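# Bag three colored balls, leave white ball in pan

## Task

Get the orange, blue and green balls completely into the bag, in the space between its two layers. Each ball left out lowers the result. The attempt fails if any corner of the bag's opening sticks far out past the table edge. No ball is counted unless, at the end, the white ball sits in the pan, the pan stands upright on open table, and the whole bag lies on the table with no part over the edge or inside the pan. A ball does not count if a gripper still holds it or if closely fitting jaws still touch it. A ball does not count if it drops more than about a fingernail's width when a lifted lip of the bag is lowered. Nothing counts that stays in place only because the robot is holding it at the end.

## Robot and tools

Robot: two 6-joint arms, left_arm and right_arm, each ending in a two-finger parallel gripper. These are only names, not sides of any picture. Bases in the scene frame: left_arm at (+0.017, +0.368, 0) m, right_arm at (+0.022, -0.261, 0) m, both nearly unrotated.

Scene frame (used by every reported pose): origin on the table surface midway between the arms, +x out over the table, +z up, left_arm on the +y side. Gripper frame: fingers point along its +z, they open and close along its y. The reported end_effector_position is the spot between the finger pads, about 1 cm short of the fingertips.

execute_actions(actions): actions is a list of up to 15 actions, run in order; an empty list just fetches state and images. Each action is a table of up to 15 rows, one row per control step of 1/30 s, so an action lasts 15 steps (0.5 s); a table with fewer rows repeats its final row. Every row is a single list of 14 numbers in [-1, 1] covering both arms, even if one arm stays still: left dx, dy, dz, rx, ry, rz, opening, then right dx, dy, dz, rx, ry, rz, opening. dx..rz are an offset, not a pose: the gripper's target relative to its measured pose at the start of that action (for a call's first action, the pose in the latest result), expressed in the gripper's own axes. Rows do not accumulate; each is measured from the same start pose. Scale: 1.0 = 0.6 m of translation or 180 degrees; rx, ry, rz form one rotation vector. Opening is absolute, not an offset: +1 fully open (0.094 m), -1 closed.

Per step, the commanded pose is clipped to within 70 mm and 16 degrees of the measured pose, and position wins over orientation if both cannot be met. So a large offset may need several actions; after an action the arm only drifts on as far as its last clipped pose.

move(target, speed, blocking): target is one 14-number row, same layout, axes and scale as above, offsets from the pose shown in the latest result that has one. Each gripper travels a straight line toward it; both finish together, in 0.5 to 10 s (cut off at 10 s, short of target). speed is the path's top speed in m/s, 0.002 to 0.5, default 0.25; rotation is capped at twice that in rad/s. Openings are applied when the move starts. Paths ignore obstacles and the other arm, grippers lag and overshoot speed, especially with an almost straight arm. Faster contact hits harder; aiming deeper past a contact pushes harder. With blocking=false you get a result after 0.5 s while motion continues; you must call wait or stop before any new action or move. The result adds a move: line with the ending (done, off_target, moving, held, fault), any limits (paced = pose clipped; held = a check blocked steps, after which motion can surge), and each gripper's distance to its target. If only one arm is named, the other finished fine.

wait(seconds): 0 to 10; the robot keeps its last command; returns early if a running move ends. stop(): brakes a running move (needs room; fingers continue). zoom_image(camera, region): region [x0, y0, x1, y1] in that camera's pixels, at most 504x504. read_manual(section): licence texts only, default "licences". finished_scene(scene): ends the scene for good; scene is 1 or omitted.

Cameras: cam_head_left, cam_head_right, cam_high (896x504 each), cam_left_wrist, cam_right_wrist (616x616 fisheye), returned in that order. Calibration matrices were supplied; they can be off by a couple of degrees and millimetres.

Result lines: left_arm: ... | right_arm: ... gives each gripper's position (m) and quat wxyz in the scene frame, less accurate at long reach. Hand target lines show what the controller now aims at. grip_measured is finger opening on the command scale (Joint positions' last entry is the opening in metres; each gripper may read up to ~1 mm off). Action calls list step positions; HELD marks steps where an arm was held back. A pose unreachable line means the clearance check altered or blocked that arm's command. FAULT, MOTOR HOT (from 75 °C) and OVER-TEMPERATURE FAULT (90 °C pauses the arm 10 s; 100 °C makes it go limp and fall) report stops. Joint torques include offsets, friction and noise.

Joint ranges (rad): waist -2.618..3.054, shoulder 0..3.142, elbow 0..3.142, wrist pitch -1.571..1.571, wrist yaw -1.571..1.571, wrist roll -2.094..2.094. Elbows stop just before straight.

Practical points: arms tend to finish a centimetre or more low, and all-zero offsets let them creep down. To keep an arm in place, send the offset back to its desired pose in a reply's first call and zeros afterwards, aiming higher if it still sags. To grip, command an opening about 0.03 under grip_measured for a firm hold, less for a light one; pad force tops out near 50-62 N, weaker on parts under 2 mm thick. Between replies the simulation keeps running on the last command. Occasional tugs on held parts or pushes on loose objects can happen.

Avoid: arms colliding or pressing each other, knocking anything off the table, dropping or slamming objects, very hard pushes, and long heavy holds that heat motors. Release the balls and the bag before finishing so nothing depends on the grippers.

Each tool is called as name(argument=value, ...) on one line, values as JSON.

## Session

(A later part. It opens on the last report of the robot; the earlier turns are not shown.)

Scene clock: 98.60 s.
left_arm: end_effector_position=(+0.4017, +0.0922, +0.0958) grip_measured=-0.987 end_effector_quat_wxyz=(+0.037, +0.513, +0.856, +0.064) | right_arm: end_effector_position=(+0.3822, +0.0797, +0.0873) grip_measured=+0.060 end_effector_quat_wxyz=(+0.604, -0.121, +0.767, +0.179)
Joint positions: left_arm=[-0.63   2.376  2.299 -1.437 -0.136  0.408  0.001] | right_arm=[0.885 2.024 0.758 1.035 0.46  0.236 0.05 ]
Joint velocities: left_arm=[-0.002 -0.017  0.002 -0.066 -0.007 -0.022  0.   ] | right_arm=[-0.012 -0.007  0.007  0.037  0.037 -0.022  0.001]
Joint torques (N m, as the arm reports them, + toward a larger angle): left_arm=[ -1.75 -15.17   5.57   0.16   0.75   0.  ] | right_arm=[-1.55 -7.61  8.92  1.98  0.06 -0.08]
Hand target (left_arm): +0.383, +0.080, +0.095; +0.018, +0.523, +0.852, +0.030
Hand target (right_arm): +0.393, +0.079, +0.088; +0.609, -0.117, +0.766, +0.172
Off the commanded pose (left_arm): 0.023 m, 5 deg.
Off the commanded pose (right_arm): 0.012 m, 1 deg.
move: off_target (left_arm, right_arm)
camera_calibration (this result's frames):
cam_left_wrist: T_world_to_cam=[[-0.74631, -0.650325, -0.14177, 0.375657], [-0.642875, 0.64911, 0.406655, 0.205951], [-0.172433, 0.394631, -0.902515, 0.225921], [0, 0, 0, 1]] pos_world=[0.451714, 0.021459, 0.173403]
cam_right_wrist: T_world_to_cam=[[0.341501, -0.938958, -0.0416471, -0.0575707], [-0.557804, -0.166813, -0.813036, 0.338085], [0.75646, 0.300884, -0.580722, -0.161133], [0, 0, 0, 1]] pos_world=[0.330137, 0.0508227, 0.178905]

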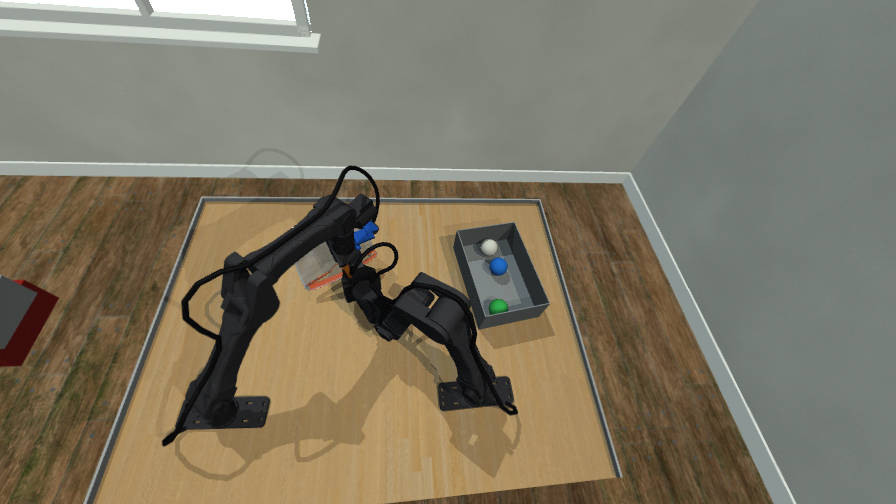

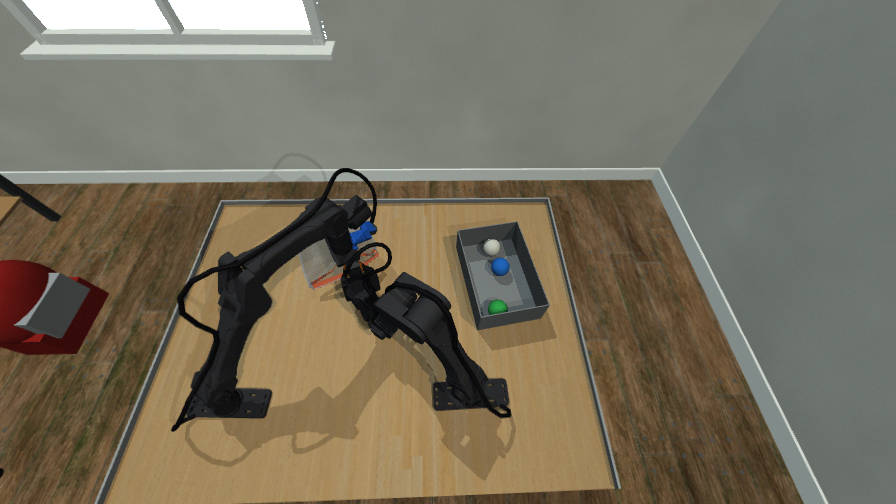

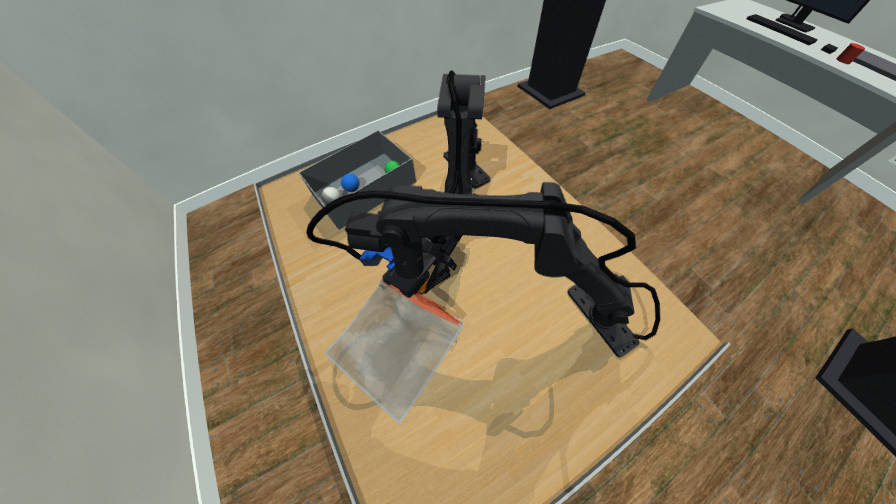

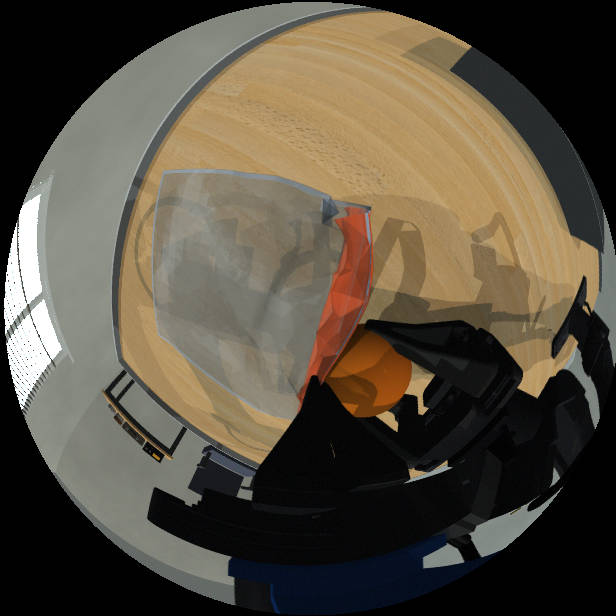

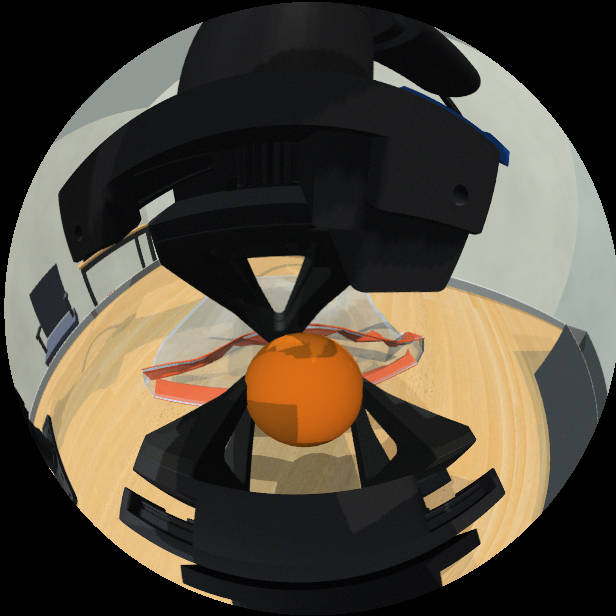

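move(target=[0,0,0,0,0,0,-1, 0,0,-0.12,0,0,0,0.05], speed=0.1)

Scene clock: 102.03 s.
left_arm: end_effector_position=(+0.4036, +0.0932, +0.0961) grip_measured=-0.987 end_effector_quat_wxyz=(+0.039, +0.512, +0.856, +0.067) | right_arm: end_effector_position=(+0.3222, +0.0516, +0.0980) grip_measured=+0.060 end_effector_quat_wxyz=(+0.602, -0.127, +0.768, +0.176)
Joint positions: left_arm=[-0.628  2.376  2.299 -1.433 -0.143  0.408  0.001] | right_arm=[0.993 1.827 0.524 1.048 0.561 0.258 0.05 ]
Joint velocities: left_arm=[-0.017 -0.012 -0.002 -0.051 -0.037 -0.081 -0.   ] | right_arm=[ 0.012 -0.007 -0.012  0.007 -0.022 -0.007  0.001]
Joint torques (N m, as the arm reports them, + toward a larger angle): left_arm=[ -0.19 -15.12   5.48   0.49  -0.01   0.02] | right_arm=[ 0.68 -9.    4.11  1.99  0.18  0.1 ]
Hand target (left_arm): +0.402, +0.092, +0.096; +0.037, +0.513, +0.855, +0.064
Hand target (right_arm): +0.319, +0.049, +0.102; +0.604, -0.120, +0.767, +0.180
Off the commanded pose (left_arm): 0.002 m, 0 deg.
Off the commanded pose (right_arm): 0.006 m, 1 deg.
move: done
camera_calibration (this result's frames):
cam_left_wrist: T_world_to_cam=[[-0.744001, -0.651327, -0.149114, 0.377598], [-0.647065, 0.646665, 0.403896, 0.208649], [-0.166642, 0.396985, -0.90257, 0.223524], [0, 0, 0, 1]] pos_world=[0.453191, 0.0222783, 0.173778]
cam_right_wrist: T_world_to_cam=[[0.346301, -0.937632, -0.0303558, -0.0657194], [-0.55853, -0.180071, -0.809703, 0.30918], [0.753738, 0.297356, -0.586054, -0.0994724], [0, 0, 0, 1]] pos_world=[0.270421, 0.0236324, 0.190053]

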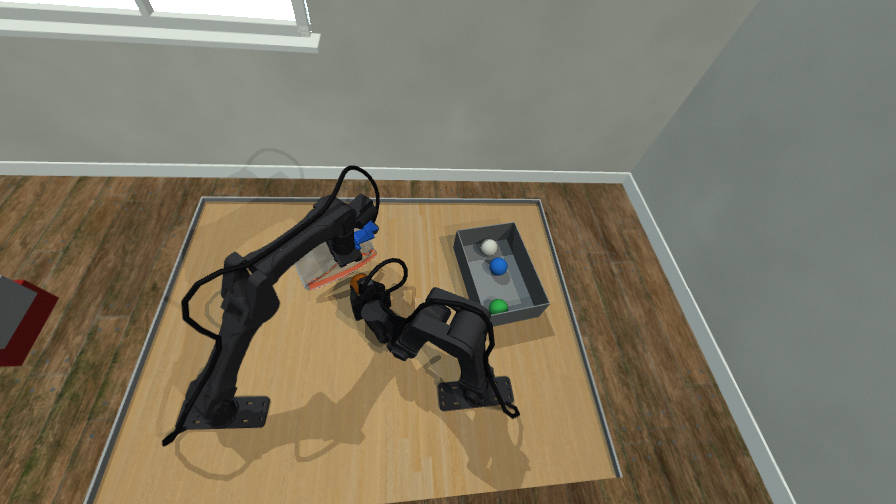

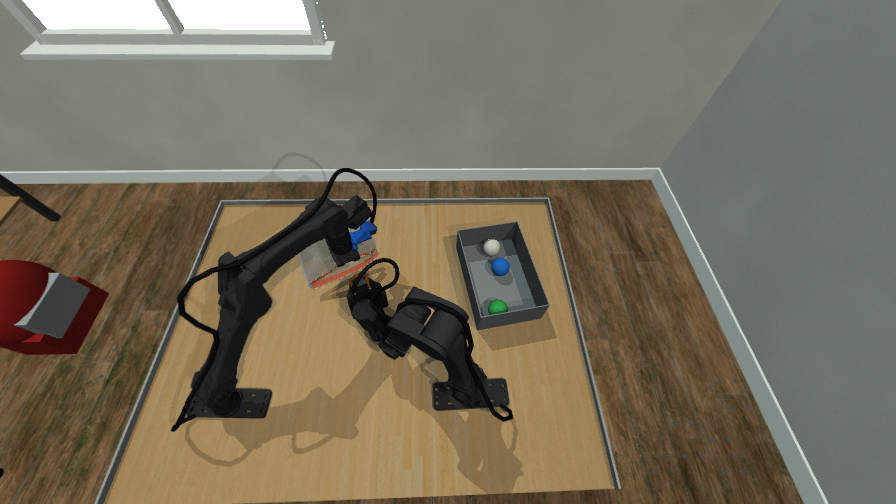

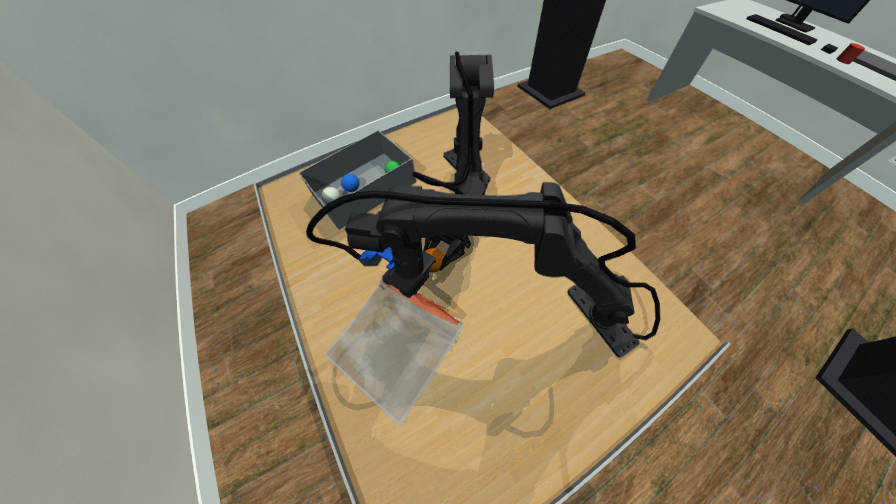

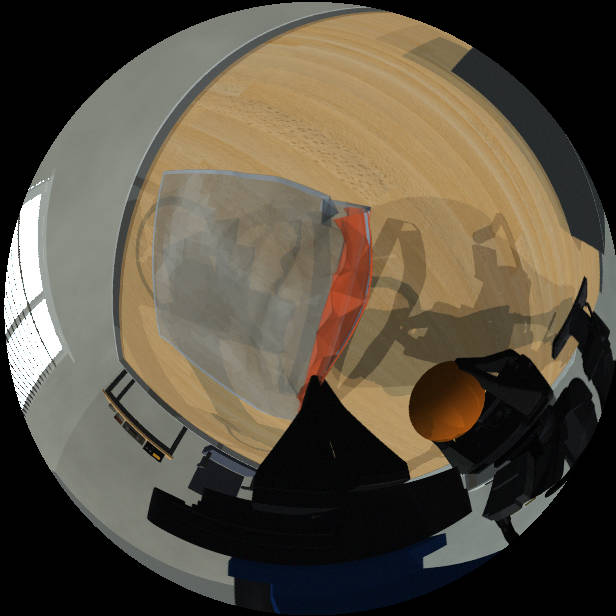

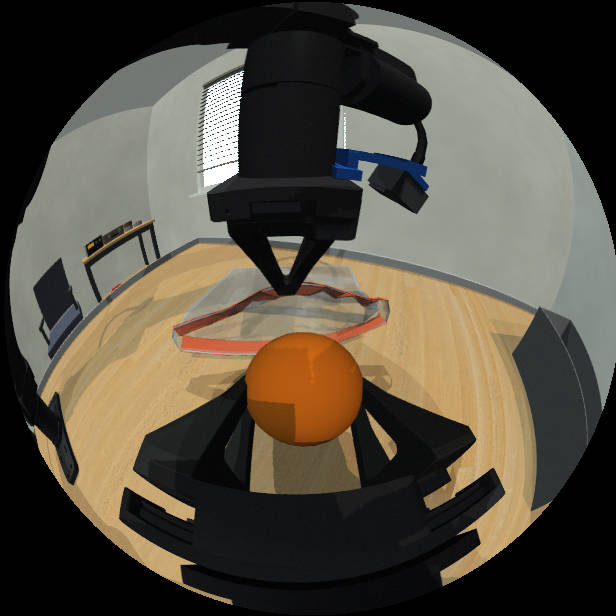

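move(target=[0,0,0,0,0,0,-1, 0.058,0.085,0.0,0,0,0,0.05], speed=0.1)

move(target=[0,0,0,0,0,0,-1, -0.025,0,0.09,0,0,0,0.05], speed=0.05)

Scene clock: 103.87 s.
left_arm: end_effector_position=(+0.4036, +0.0932, +0.0961) grip_measured=-0.987 end_effector_quat_wxyz=(+0.039, +0.512, +0.856, +0.067) | right_arm: end_effector_position=(+0.2910, +0.0937, +0.0702) grip_measured=+0.060 end_effector_quat_wxyz=(+0.600, -0.133, +0.769, +0.174)
Joint positions: left_arm=[-0.628  2.376  2.299 -1.433 -0.143  0.408  0.001] | right_arm=[1.152 1.996 0.613 1.09  0.707 0.305 0.05 ]
Joint velocities: left_arm=[-0.022 -0.007  0.002 -0.037  0.037 -0.007 -0.001] | right_arm=[-0.022  0.002 -0.012 -0.037 -0.051  0.022  0.001]
Joint torques (N m, as the arm reports them, + toward a larger angle): left_arm=[ -0.04 -15.04   5.59   0.51  -0.1    0.01] | right_arm=[ 0.48 -6.6   6.76  1.98  0.2   0.11]
Hand target (left_arm): +0.404, +0.093, +0.096; +0.039, +0.512, +0.856, +0.067
Hand target (right_arm): +0.292, +0.098, +0.069; +0.601, -0.126, +0.769, +0.177
Off the commanded pose (left_arm): 0.000 m, 0 deg.
Off the commanded pose (right_arm): 0.005 m, 1 deg.
move: done
camera_calibration (this result's frames):
cam_left_wrist: T_world_to_cam=[[-0.744001, -0.651327, -0.149114, 0.377598], [-0.647065, 0.646665, 0.403896, 0.208649], [-0.166642, 0.396985, -0.90257, 0.223524], [0, 0, 0, 1]] pos_world=[0.453191, 0.0222783, 0.173778]
cam_right_wrist: T_world_to_cam=[[0.35358, -0.93517, -0.0209387, -0.0192859], [-0.558755, -0.193203, -0.806514, 0.277918], [0.750183, 0.296867, -0.590843, -0.103362], [0, 0, 0, 1]] pos_world=[0.239647, 0.0663436, 0.162671]

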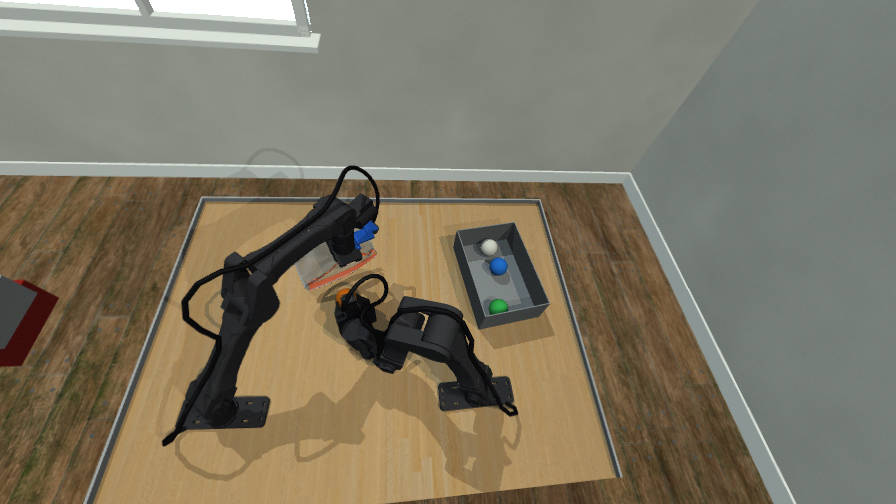

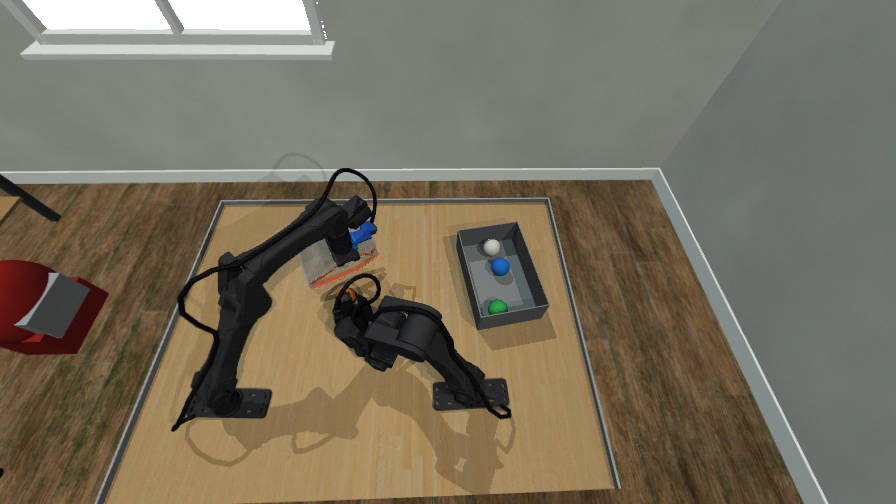

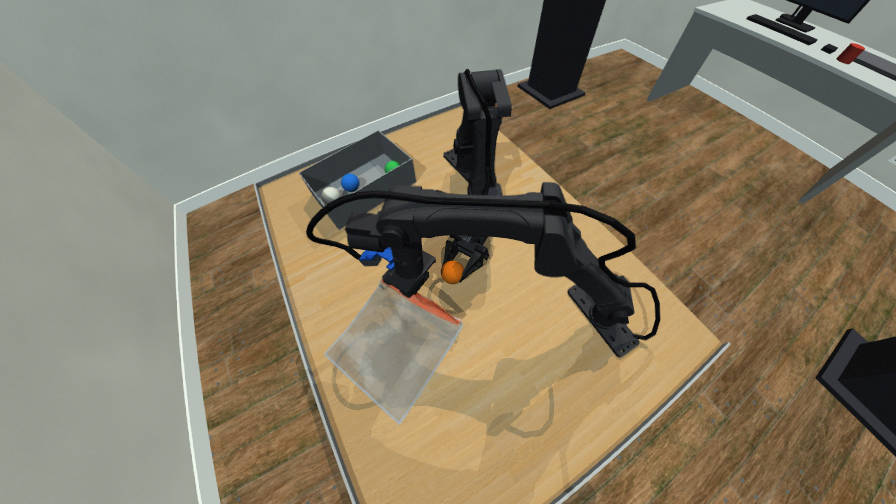

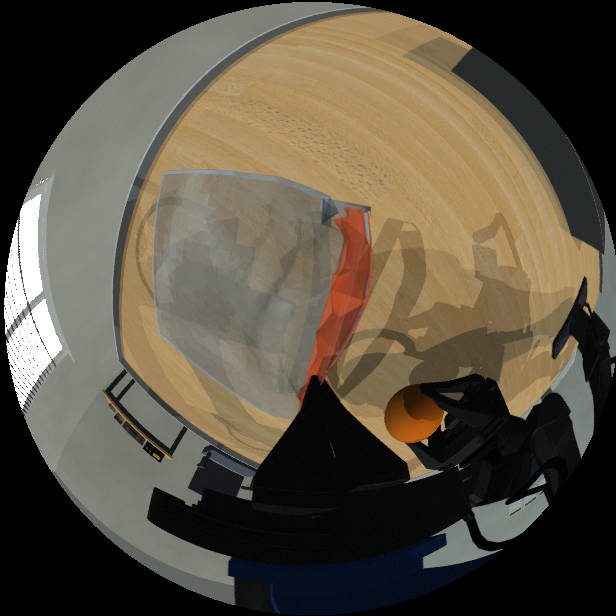

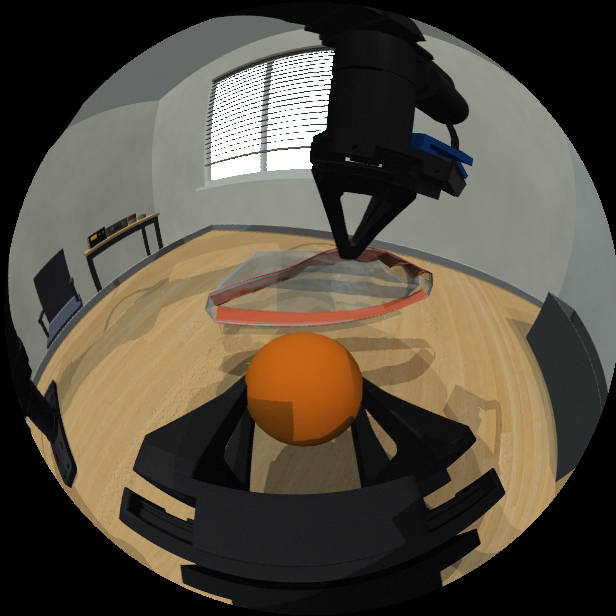

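Scene clock: 105.30 s.
left_arm: end_effector_position=(+0.4036, +0.0932, +0.0961) grip_measured=-0.987 end_effector_quat_wxyz=(+0.039, +0.512, +0.856, +0.067) | right_arm: end_effector_position=(+0.3382, +0.1160, +0.0837) grip_measured=+0.060 end_effector_quat_wxyz=(+0.608, -0.122, +0.762, +0.188)
Joint positions: left_arm=[-0.628  2.376  2.299 -1.433 -0.143  0.408  0.001] | right_arm=[1.047 2.059 0.778 1.047 0.606 0.275 0.05 ]
Joint velocities: left_arm=[-0.017  0.002 -0.007 -0.022 -0.037 -0.007 -0.001] | right_arm=[-0.007  0.007 -0.002  0.022 -0.051  0.022 -0.   ]
Joint torques (N m, as the arm reports them, + toward a larger angle): left_arm=[  0.05 -15.14   5.54   0.5   -0.11   0.02] | right_arm=[-0.67 -7.55  7.33  1.8   0.07 -0.1 ]
Hand target (left_arm): +0.404, +0.093, +0.096; +0.039, +0.512, +0.856, +0.067
Hand target (right_arm): +0.342, +0.117, +0.073; +0.601, -0.133, +0.769, +0.174
Off the commanded pose (left_arm): 0.000 m, 0 deg.
Off the commanded pose (right_arm): 0.011 m, 2 deg.
move: off_target (right_arm)
camera_calibration (this result's frames):
cam_left_wrist: T_world_to_cam=[[-0.744001, -0.651327, -0.149114, 0.377598], [-0.647065, 0.646665, 0.403896, 0.208649], [-0.166642, 0.396985, -0.90257, 0.223524], [0, 0, 0, 1]] pos_world=[0.453191, 0.0222783, 0.173778]
cam_right_wrist: T_world_to_cam=[[0.354061, -0.933807, -0.0514316, -0.0126408], [-0.547527, -0.162388, -0.82088, 0.313294], [0.758192, 0.318802, -0.56878, -0.144566], [0, 0, 0, 1]] pos_world=[0.285622, 0.0851591, 0.1743]

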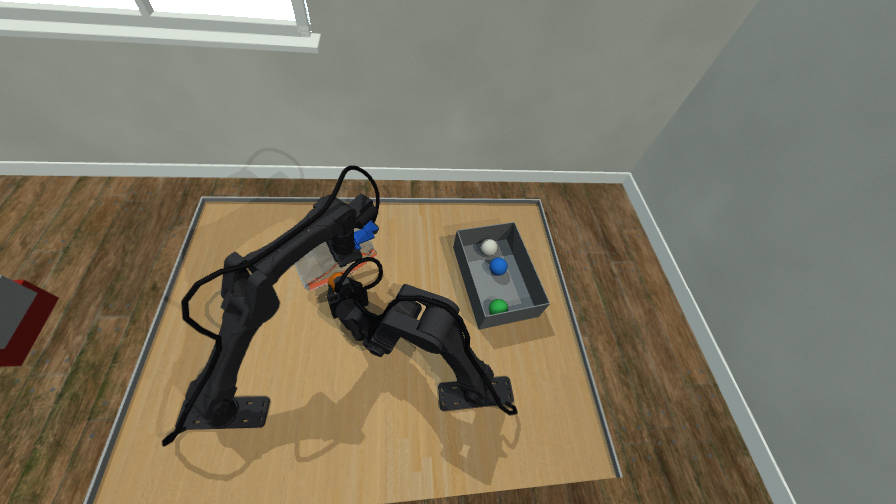

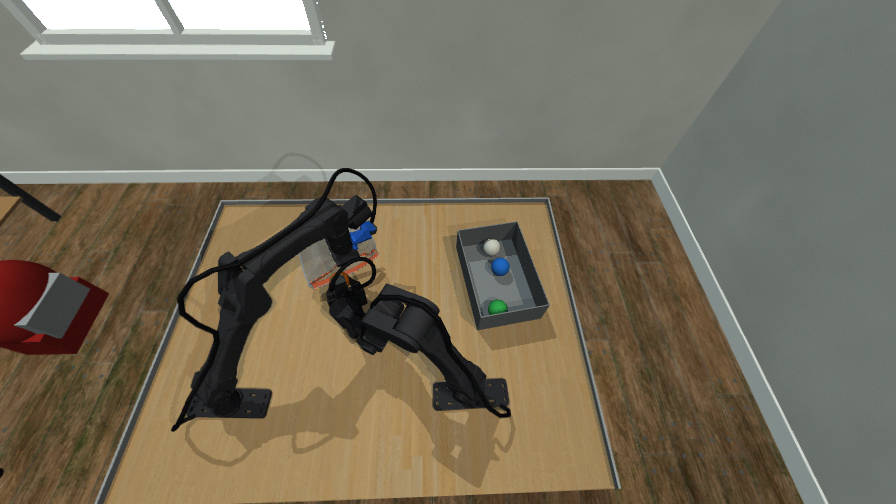

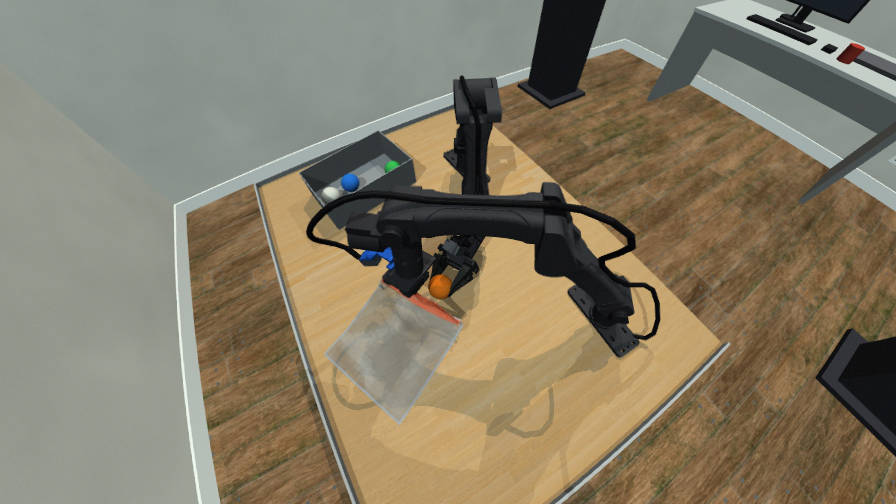

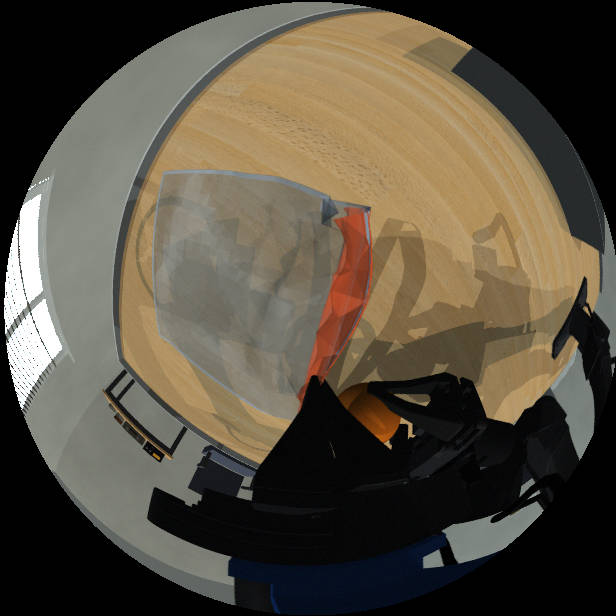

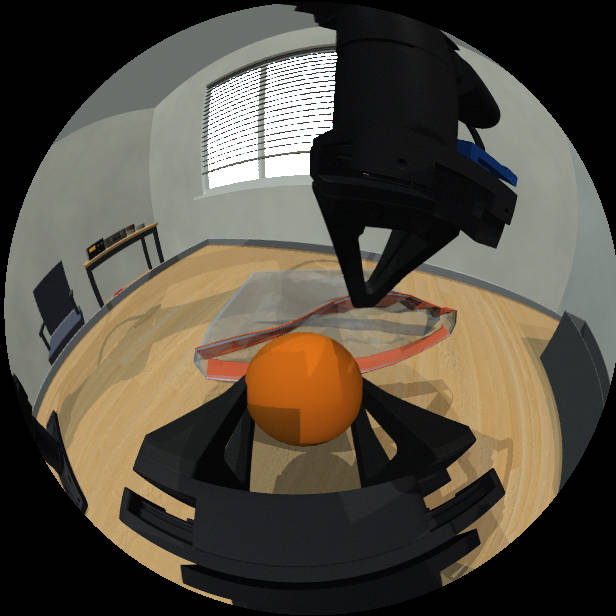

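move(target=[0,0,0,0,0,0,-1, 0.04,0.01,0,0,0,0,0.05], speed=0.05)

move(target=[0,0,0,0,0,0,-1, -0.005,0,0.07,0,0,0,0.05], speed=0.04)

Scene clock: 106.67 s.
left_arm: end_effector_position=(+0.4036, +0.0932, +0.0961) grip_measured=-0.987 end_effector_quat_wxyz=(+0.039, +0.512, +0.856, +0.067) | right_arm: end_effector_position=(+0.3316, +0.1202, +0.0649) grip_measured=+0.060 end_effector_quat_wxyz=(+0.608, -0.126, +0.762, +0.186)
Joint positions: left_arm=[-0.628  2.376  2.299 -1.433 -0.143  0.408  0.001] | right_arm=[1.069 2.132 0.778 1.115 0.624 0.275 0.05 ]
Joint velocities: left_arm=[-0.017  0.002 -0.002 -0.022 -0.037  0.007  0.   ] | right_arm=[-0.012  0.012  0.012  0.11  -0.007  0.007 -0.001]
Joint torques (N m, as the arm reports them, + toward a larger angle): left_arm=[ -0.09 -14.97   5.47   0.51  -0.12   0.  ] | right_arm=[ 0.69 -7.99  5.67  2.01  0.19  0.09]
Hand target (left_arm): +0.404, +0.093, +0.096; +0.039, +0.512, +0.856, +0.067
Hand target (right_arm): +0.330, +0.122, +0.061; +0.607, -0.122, +0.762, +0.188
Off the commanded pose (left_arm): 0.000 m, 0 deg.
Off the commanded pose (right_arm): 0.005 m, 0 deg.
move: done
camera_calibration (this result's frames):
cam_left_wrist: T_world_to_cam=[[-0.744001, -0.651327, -0.149114, 0.377598], [-0.647065, 0.646665, 0.403896, 0.208649], [-0.166642, 0.396985, -0.90257, 0.223524], [0, 0, 0, 1]] pos_world=[0.453191, 0.0222783, 0.173778]
cam_right_wrist: T_world_to_cam=[[0.357974, -0.932673, -0.0444459, -0.0092629], [-0.545193, -0.170136, -0.820864, 0.295093], [0.758036, 0.31808, -0.569391, -0.151357], [0, 0, 0, 1]] pos_world=[0.278932, 0.0897102, 0.155639]

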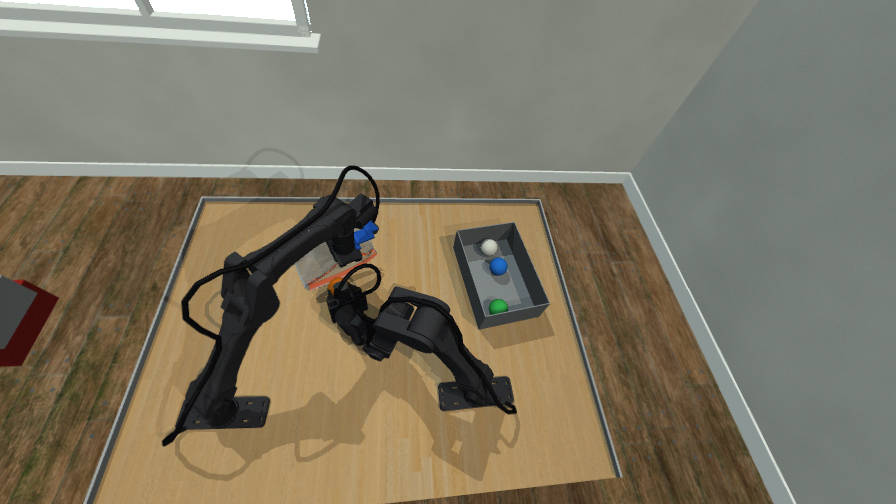

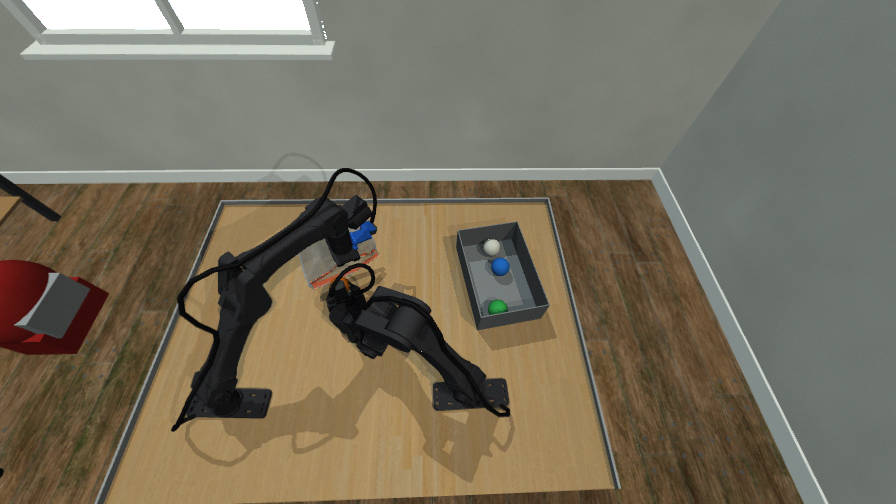

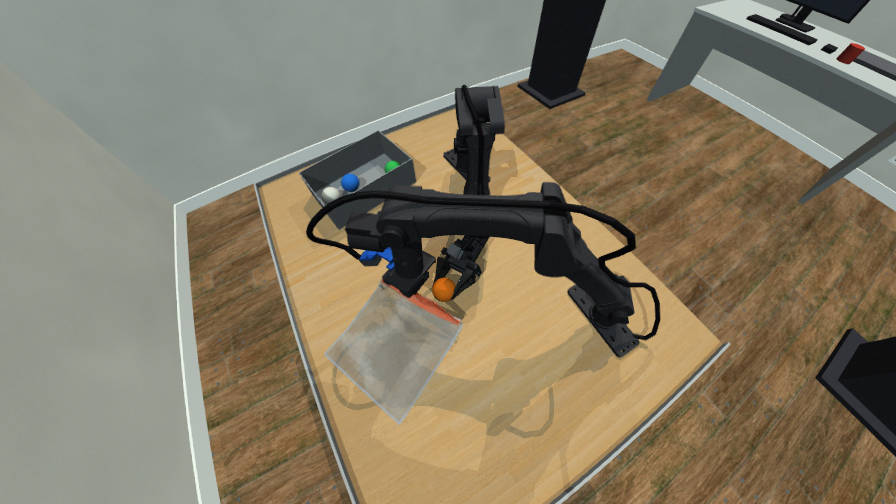

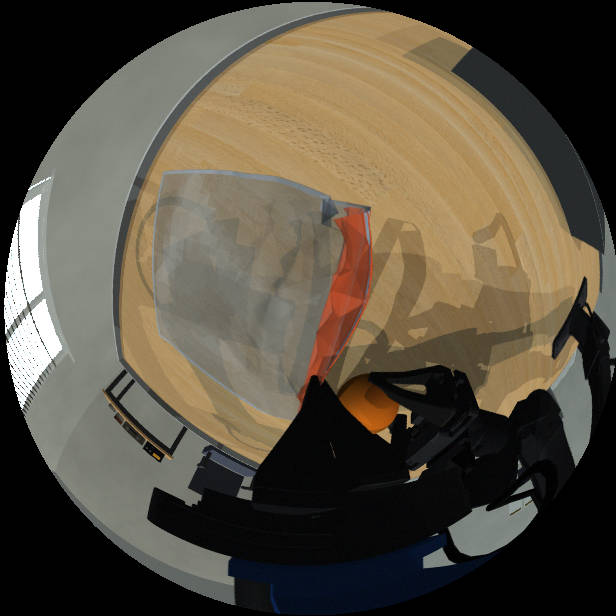

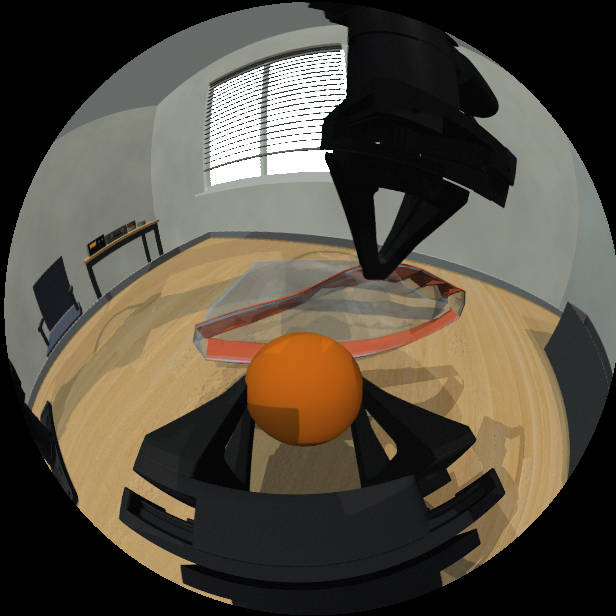

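Scene clock: 108.03 s.
left_arm: end_effector_position=(+0.4036, +0.0932, +0.0961) grip_measured=-0.987 end_effector_quat_wxyz=(+0.039, +0.512, +0.856, +0.067) | right_arm: end_effector_position=(+0.3646, +0.1379, +0.0701) grip_measured=+0.060 end_effector_quat_wxyz=(+0.614, -0.117, +0.755, +0.199)
Joint positions: left_arm=[-0.628  2.376  2.299 -1.433 -0.143  0.408  0.001] | right_arm=[1.01  2.199 0.912 1.089 0.564 0.266 0.05 ]
Joint velocities: left_arm=[-0.007 -0.017  0.002  0.037  0.022 -0.007 -0.001] | right_arm=[-0.027 -0.022 -0.007 -0.11  -0.037 -0.022  0.   ]
Joint torques (N m, as the arm reports them, + toward a larger angle): left_arm=[  0.08 -15.04   5.54   0.53  -0.11   0.01] | right_arm=[-0.69 -8.7   7.43  1.82  0.04 -0.06]
Hand target (left_arm): +0.404, +0.093, +0.096; +0.039, +0.512, +0.856, +0.067
Hand target (right_arm): +0.369, +0.138, +0.060; +0.608, -0.127, +0.761, +0.186
Off the commanded pose (left_arm): 0.000 m, 0 deg.
Off the commanded pose (right_arm): 0.011 m, 2 deg.
move: off_target (right_arm)
camera_calibration (this result's frames):
cam_left_wrist: T_world_to_cam=[[-0.744001, -0.651327, -0.149114, 0.377598], [-0.647065, 0.646665, 0.403896, 0.208649], [-0.166642, 0.396985, -0.90257, 0.223524], [0, 0, 0, 1]] pos_world=[0.453191, 0.0222783, 0.173778]
cam_right_wrist: T_world_to_cam=[[0.359879, -0.930229, -0.0718417, -0.00345956], [-0.53518, -0.142745, -0.83259, 0.313741], [0.764244, 0.33808, -0.549211, -0.185526], [0, 0, 0, 1]] pos_world=[0.31094, 0.104289, 0.159076]

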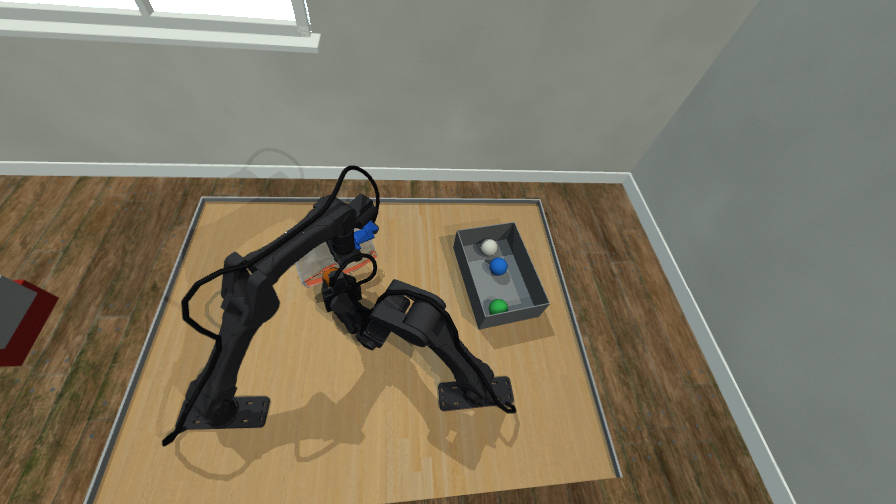

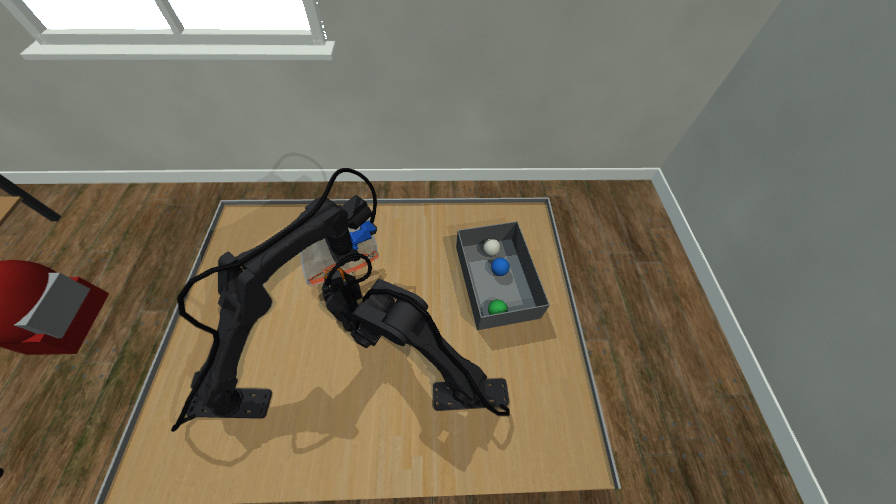

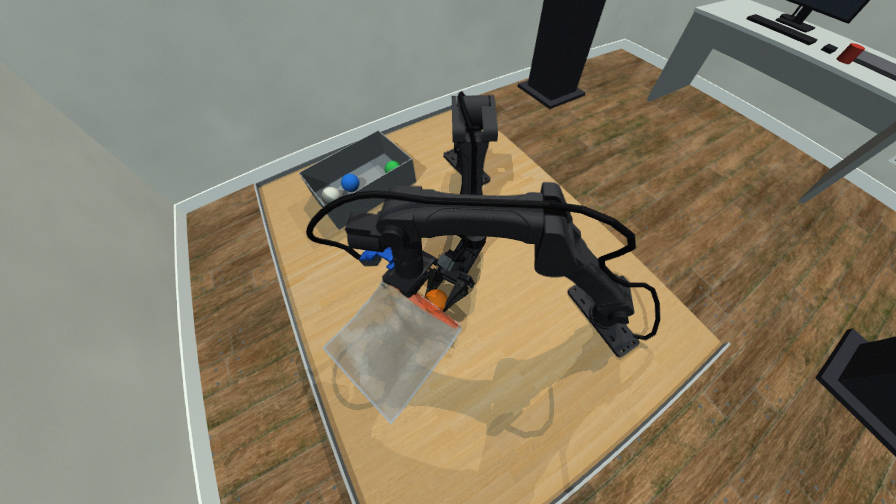

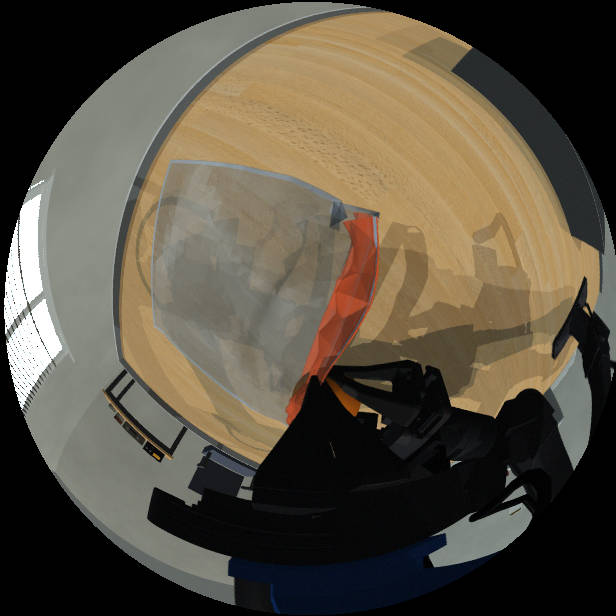

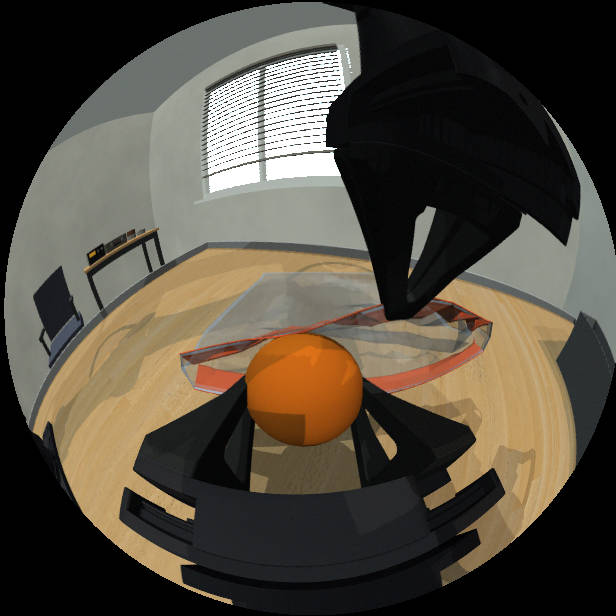

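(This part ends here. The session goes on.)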